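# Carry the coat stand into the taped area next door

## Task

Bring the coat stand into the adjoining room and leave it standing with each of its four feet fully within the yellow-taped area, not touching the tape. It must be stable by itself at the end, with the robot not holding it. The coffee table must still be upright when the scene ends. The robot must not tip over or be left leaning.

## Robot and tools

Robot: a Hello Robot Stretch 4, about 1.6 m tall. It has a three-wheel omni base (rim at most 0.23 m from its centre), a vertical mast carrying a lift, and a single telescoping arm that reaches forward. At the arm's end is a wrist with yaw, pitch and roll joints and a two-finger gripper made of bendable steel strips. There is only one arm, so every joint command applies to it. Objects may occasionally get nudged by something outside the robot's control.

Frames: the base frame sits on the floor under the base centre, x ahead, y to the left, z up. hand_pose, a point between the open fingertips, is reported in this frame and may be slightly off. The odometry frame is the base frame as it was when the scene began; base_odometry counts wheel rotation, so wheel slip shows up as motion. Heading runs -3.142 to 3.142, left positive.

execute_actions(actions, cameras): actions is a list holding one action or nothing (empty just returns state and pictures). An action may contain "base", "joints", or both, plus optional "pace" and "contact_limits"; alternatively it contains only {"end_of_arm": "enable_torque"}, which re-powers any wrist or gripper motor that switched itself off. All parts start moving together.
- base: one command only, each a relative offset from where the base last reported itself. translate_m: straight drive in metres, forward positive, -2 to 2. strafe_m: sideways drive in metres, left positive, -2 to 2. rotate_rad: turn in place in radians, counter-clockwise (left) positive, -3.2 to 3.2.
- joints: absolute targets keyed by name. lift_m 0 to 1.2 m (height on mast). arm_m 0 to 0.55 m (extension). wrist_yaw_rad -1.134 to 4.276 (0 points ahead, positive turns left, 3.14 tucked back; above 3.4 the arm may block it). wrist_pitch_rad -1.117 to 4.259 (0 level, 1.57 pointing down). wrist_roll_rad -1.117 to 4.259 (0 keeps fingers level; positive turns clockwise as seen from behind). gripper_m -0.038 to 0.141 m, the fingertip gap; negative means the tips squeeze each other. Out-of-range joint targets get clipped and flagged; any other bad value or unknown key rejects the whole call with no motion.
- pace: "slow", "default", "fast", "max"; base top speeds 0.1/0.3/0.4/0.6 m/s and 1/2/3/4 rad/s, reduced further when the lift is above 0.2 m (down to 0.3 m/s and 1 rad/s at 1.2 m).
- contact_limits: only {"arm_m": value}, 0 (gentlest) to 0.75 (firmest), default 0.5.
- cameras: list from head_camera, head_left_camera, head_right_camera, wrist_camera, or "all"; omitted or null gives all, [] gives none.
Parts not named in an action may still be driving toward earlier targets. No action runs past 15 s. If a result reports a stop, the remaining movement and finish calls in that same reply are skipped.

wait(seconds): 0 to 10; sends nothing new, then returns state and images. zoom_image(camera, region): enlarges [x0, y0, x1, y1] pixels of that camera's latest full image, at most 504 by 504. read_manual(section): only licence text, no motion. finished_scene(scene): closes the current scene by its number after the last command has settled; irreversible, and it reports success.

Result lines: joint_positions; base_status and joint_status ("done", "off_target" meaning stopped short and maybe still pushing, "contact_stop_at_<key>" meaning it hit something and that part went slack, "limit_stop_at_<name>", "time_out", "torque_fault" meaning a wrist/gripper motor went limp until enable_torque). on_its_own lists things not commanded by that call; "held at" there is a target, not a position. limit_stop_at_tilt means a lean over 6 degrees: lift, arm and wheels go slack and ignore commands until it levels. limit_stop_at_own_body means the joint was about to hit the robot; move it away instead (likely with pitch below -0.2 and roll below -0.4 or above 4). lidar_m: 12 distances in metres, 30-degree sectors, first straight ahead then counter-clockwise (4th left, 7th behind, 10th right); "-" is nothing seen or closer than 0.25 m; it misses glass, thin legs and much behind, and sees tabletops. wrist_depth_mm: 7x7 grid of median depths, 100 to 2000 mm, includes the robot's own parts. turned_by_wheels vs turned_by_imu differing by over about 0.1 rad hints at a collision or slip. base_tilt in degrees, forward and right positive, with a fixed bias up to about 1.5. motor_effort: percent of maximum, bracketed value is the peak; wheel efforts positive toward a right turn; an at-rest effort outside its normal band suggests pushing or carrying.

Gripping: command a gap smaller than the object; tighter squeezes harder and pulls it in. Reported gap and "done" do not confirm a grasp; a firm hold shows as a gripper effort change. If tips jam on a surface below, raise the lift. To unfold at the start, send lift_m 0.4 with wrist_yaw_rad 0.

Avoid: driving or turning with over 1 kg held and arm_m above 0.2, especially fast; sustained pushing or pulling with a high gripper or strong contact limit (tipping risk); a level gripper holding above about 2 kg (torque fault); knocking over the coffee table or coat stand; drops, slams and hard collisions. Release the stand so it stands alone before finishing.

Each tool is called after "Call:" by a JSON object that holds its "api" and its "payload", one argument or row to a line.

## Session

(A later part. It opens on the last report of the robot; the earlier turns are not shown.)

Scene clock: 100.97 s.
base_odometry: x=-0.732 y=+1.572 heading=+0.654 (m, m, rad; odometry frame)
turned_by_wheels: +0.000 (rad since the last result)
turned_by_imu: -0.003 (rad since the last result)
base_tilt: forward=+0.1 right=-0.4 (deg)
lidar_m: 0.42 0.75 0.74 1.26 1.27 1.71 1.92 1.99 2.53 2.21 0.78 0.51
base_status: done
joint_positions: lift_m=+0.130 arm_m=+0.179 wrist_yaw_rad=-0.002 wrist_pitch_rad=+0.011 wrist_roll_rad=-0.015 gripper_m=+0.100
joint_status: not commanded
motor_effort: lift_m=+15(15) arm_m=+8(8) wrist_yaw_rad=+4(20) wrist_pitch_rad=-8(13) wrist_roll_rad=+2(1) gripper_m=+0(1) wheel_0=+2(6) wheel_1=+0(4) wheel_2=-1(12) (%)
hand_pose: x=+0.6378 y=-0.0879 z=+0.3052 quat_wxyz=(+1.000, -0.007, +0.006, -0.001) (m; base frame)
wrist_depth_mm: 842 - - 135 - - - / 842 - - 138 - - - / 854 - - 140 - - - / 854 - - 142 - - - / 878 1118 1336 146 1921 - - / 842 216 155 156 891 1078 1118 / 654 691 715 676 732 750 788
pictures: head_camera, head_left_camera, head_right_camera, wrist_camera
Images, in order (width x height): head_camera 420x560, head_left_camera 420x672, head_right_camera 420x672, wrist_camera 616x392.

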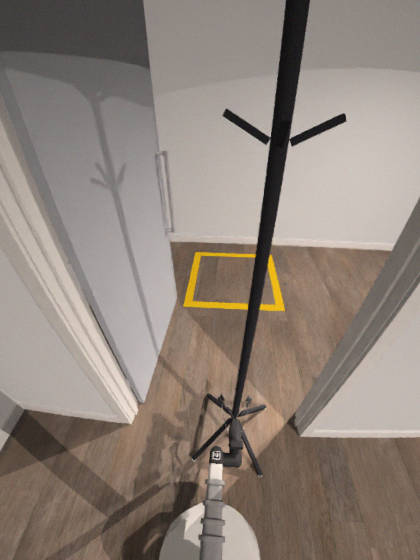

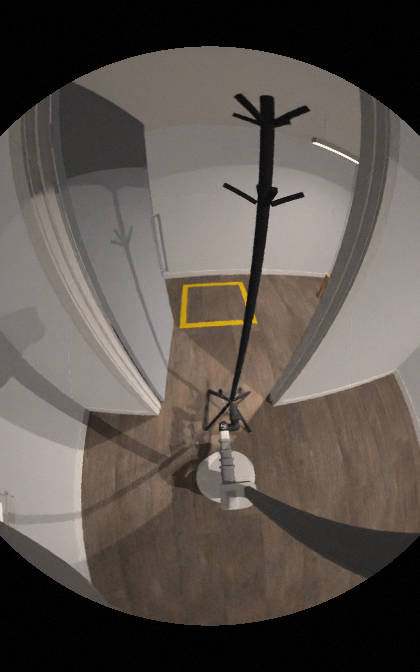

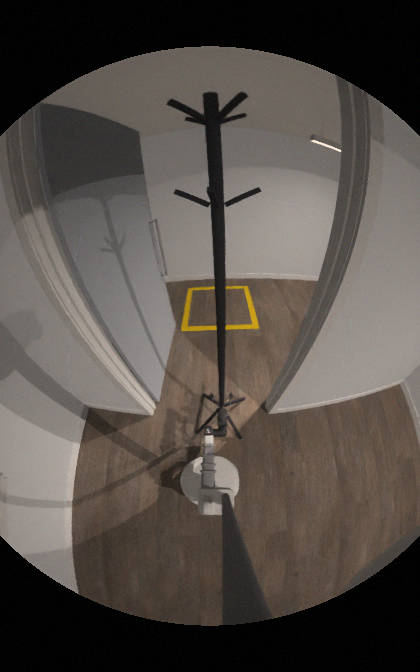

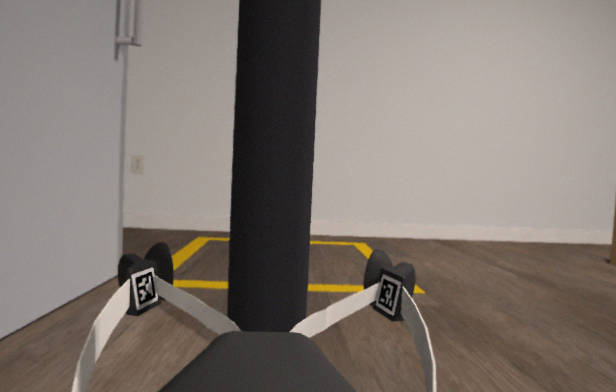

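Call:
{"api": "execute_actions", "payload": {
  "actions": [
    {"base": {"translate_m": 0.5}, "pace": "slow"}
  ]
}}

Scene clock: 108.30 s.
base_odometry: x=-0.336 y=+1.876 heading=+0.654 (m, m, rad; odometry frame)
turned_by_wheels: +0.000 (rad since the last result)
turned_by_imu: -0.003 (rad since the last result)
base_tilt: forward=+0.1 right=-0.4 (deg)
lidar_m: 0.43 0.66 0.48 0.47 1.33 1.77 2.44 2.56 2.54 0.46 0.46 0.45
base_status: done
joint_positions: lift_m=+0.130 arm_m=+0.179 wrist_yaw_rad=-0.001 wrist_pitch_rad=+0.011 wrist_roll_rad=-0.014 gripper_m=+0.100
joint_status: not commanded
motor_effort: lift_m=+16(16) arm_m=+8(8) wrist_yaw_rad=+1(24) wrist_pitch_rad=-8(14) wrist_roll_rad=+2(1) gripper_m=-1(3) wheel_0=+2(10) wheel_1=+0(5) wheel_2=-3(10) (%)
hand_pose: x=+0.6379 y=-0.0877 z=+0.3052 quat_wxyz=(+1.000, -0.007, +0.006, -0.001) (m; base frame)
wrist_depth_mm: 1808 1756 1808 141 1863 1863 1863 / 1708 1808 1808 143 1863 1921 1863 / 1756 1756 1808 146 1921 1921 1983 / 1863 1808 1863 149 1921 1921 - / 1397 1576 1366 1397 1863 1921 1983 / 904 831 162 161 904 1098 1138 / 699 676 723 691 707 750 778
pictures: head_camera, head_left_camera, head_right_camera, wrist_camera
Images, in order (width x height): head_camera 420x560, head_left_camera 420x672, head_right_camera 420x672, wrist_camera 616x392.

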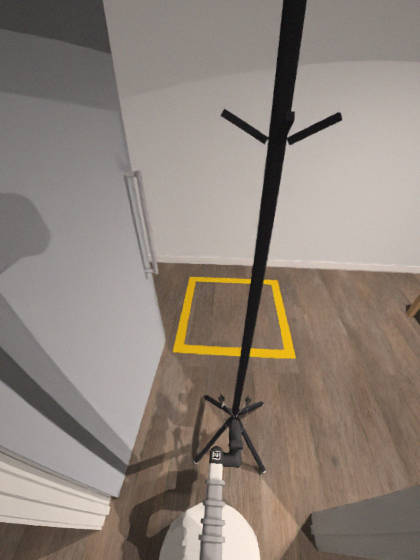

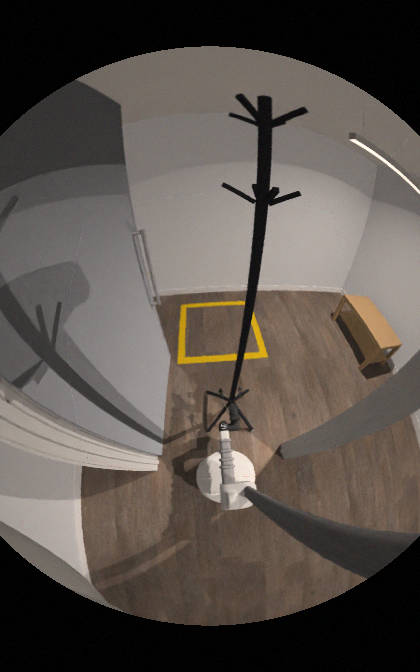

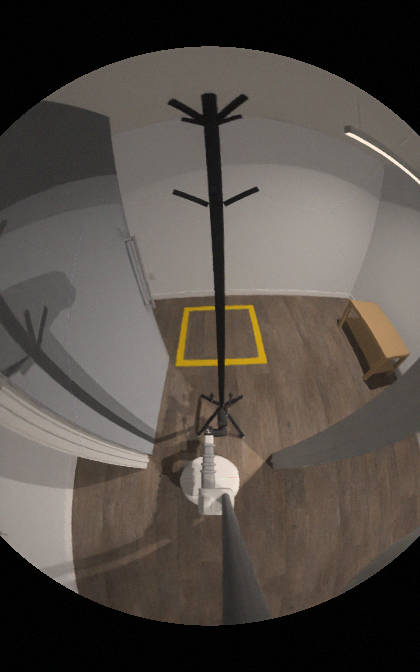

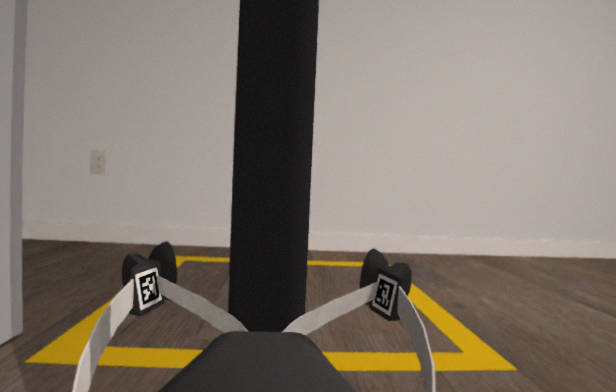

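Call:
{"api": "execute_actions", "payload": {
  "actions": [
    {"base": {"translate_m": 0.6}, "pace": "slow"}
  ]
}}

Scene clock: 116.70 s.
base_odometry: x=+0.141 y=+2.241 heading=+0.653 (m, m, rad; odometry frame)
turned_by_wheels: +0.000 (rad since the last result)
turned_by_imu: -0.004 (rad since the last result)
base_tilt: forward=-0.2 right=-0.4 (deg)
lidar_m: 0.41 0.62 0.44 0.42 0.48 0.73 3.04 0.64 0.59 1.56 1.78 0.45
base_status: done
joint_positions: lift_m=+0.130 arm_m=+0.179 wrist_yaw_rad=-0.003 wrist_pitch_rad=+0.011 wrist_roll_rad=-0.014 gripper_m=+0.100
joint_status: not commanded
motor_effort: lift_m=+16(16) arm_m=+7(7) wrist_yaw_rad=+6(25) wrist_pitch_rad=-8(13) wrist_roll_rad=+0(2) gripper_m=-1(2) wheel_0=+1(8) wheel_1=+0(5) wheel_2=-4(11) (%)
hand_pose: x=+0.6378 y=-0.0882 z=+0.3052 quat_wxyz=(+1.000, -0.007, +0.006, -0.001) (m; base frame)
wrist_depth_mm: 1205 1205 1229 129 1281 1308 1336 / 1205 1229 1255 131 1308 1281 1336 / 1182 1229 1255 132 1308 1336 1336 / 1229 1229 1255 134 1308 1336 1336 / 1205 1229 1281 137 1336 1366 1366 / 946 820 152 140 891 1098 1118 / 661 683 732 691 715 750 778
pictures: head_camera, head_left_camera, head_right_camera, wrist_camera
Images, in order (width x height): head_camera 420x560, head_left_camera 420x672, head_right_camera 420x672, wrist_camera 616x392.

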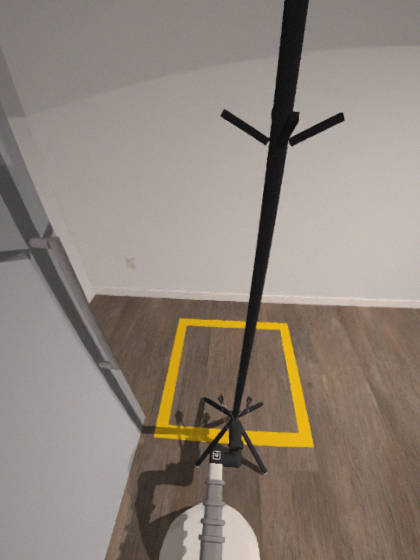

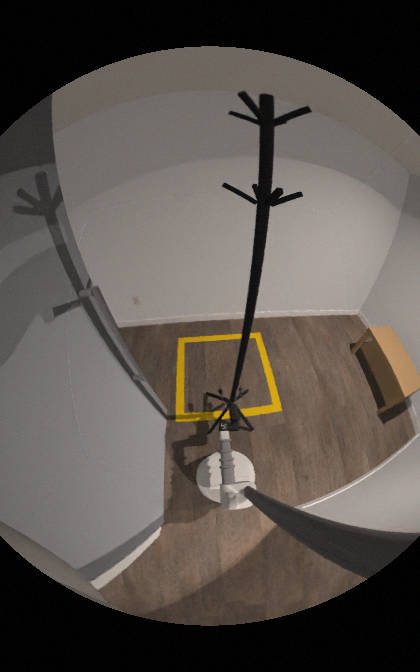

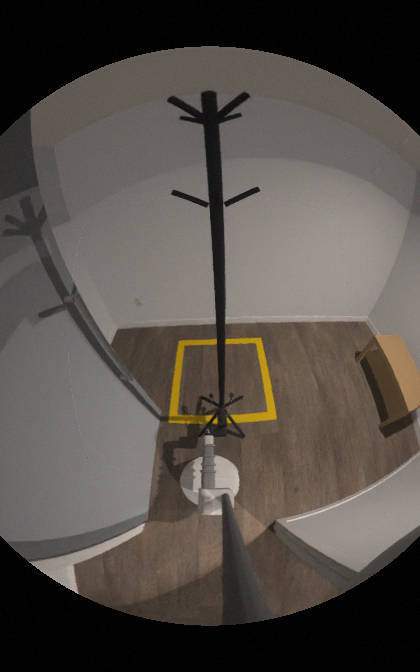

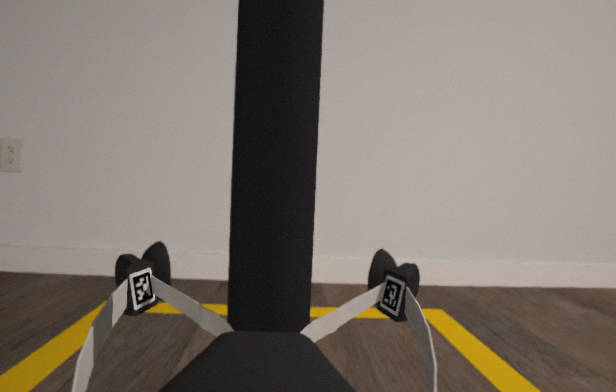

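Call:
{"api": "execute_actions", "payload": {
  "actions": [
    {"base": {"translate_m": 0.4}, "pace": "slow"}
  ]
}}

Scene clock: 122.47 s.
base_odometry: x=+0.458 y=+2.484 heading=+0.654 (m, m, rad; odometry frame)
turned_by_wheels: +0.000 (rad since the last result)
turned_by_imu: -0.003 (rad since the last result)
base_tilt: forward=+0.0 right=-0.4 (deg)
lidar_m: 0.42 1.33 0.38 0.41 0.47 0.66 3.51 0.92 1.13 1.71 1.79 0.46
base_status: done
joint_positions: lift_m=+0.130 arm_m=+0.179 wrist_yaw_rad=-0.001 wrist_pitch_rad=+0.012 wrist_roll_rad=-0.015 gripper_m=+0.100
joint_status: not commanded
motor_effort: lift_m=+16(16) arm_m=+8(7) wrist_yaw_rad=+3(28) wrist_pitch_rad=-8(17) wrist_roll_rad=+2(1) gripper_m=-3(2) wheel_0=+2(4) wheel_1=+2(5) wheel_2=-1(14) (%)
hand_pose: x=+0.6379 y=-0.0876 z=+0.3051 quat_wxyz=(+1.000, -0.007, +0.006, +0.000) (m; base frame)
wrist_depth_mm: 842 854 866 135 878 917 904 / 842 866 854 137 891 904 931 / 854 842 891 139 891 917 931 / 842 854 878 142 904 931 946 / 854 866 891 145 904 931 960 / 866 820 155 149 891 946 931 / 661 683 707 683 732 750 778
pictures: head_camera, head_left_camera, head_right_camera, wrist_camera
Images, in order (width x height): head_camera 420x560, head_left_camera 420x672, head_right_camera 420x672, wrist_camera 616x392.

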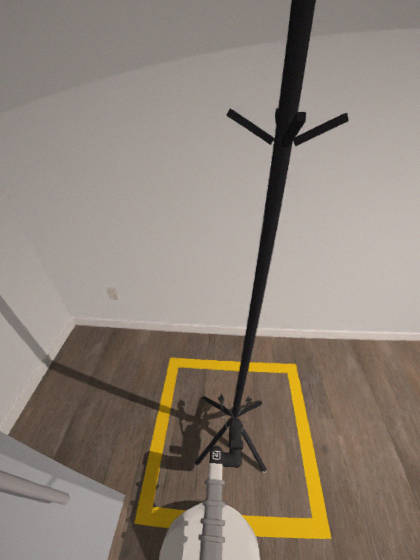

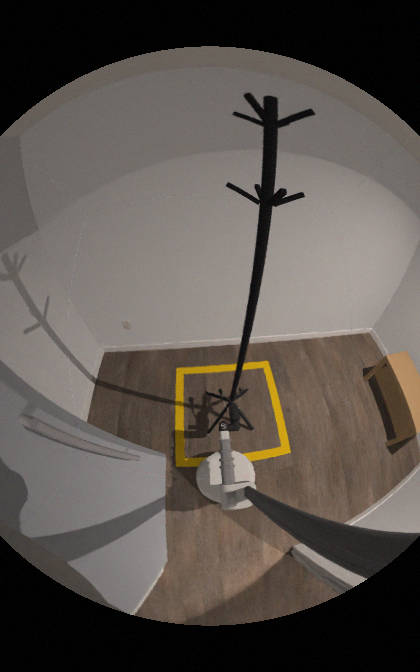

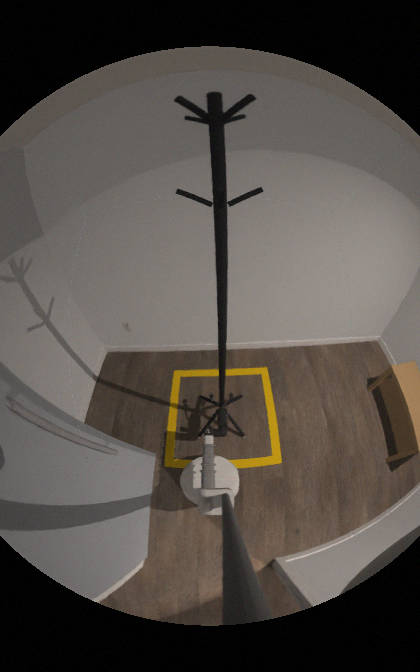

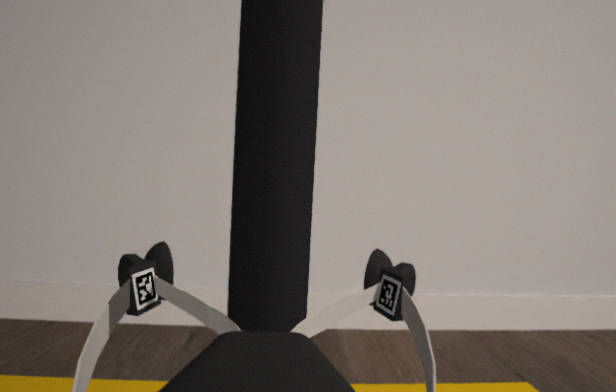

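The stand sits centred in the tape square, so I'll back off next.

Call:
{"api": "execute_actions", "payload": {
  "actions": [
    {"base": {"translate_m": -0.2}, "joints": {"arm_m": 0.005}}
  ],
  "cameras": ["head_camera", "head_right_camera", "wrist_camera"]
}}

Scene clock: 124.83 s.
base_odometry: x=+0.300 y=+2.362 heading=+0.653 (m, m, rad; odometry frame)
turned_by_wheels: +0.000 (rad since the last result)
turned_by_imu: -0.001 (rad since the last result)
base_tilt: forward=+0.0 right=-0.3 (deg)
lidar_m: 0.64 1.55 0.44 0.44 0.46 0.69 3.28 0.75 0.84 1.70 1.76 0.62
base_status: done
joint_positions: lift_m=+0.130 arm_m=+0.006 wrist_yaw_rad=+0.000 wrist_pitch_rad=+0.011 wrist_roll_rad=-0.015 gripper_m=+0.100
joint_status: all done
motor_effort: lift_m=+16(16) arm_m=-8(5) wrist_yaw_rad=-2(0) wrist_pitch_rad=-8(8) wrist_roll_rad=+1(0) gripper_m=+0(1) wheel_0=-1(3) wheel_1=-1(5) wheel_2=+0(9) (%)
hand_pose: x=+0.4657 y=-0.0874 z=+0.3051 quat_wxyz=(+1.000, -0.007, +0.006, +0.000) (m; base frame)
wrist_depth_mm: 1160 1229 1205 1229 1205 1281 1308 / 1182 1205 1229 1229 1255 1255 1308 / 1229 1205 1255 1255 1255 1255 1308 / 1182 1255 1255 1255 1281 1308 1308 / 1205 1255 1255 1281 1308 1308 1336 / 946 831 473 488 891 1098 1160 / 691 676 427 433 691 741 778
pictures: head_camera, head_right_camera, wrist_camera
Images, in order (width x height): head_camera 420x560, head_right_camera 420x672, wrist_camera 616x392.

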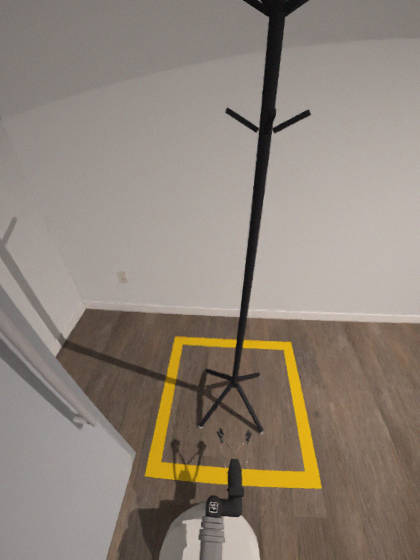

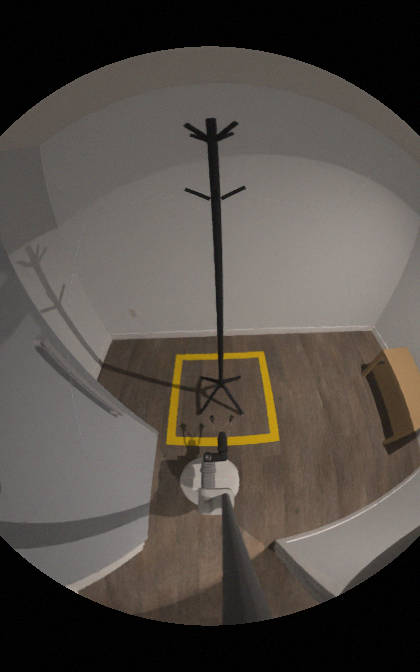

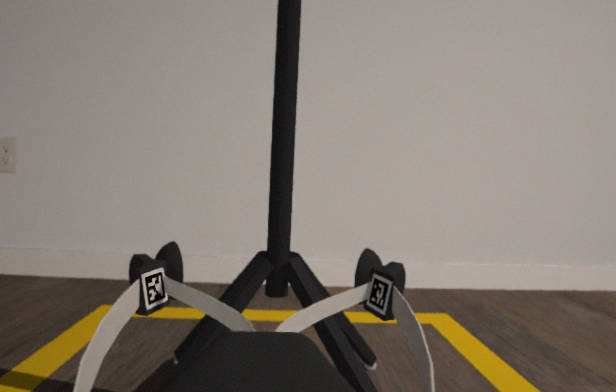

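Call:
{"api": "finished_scene", "payload": {
  "scene": 1
}}

The scene is finished: the task was done.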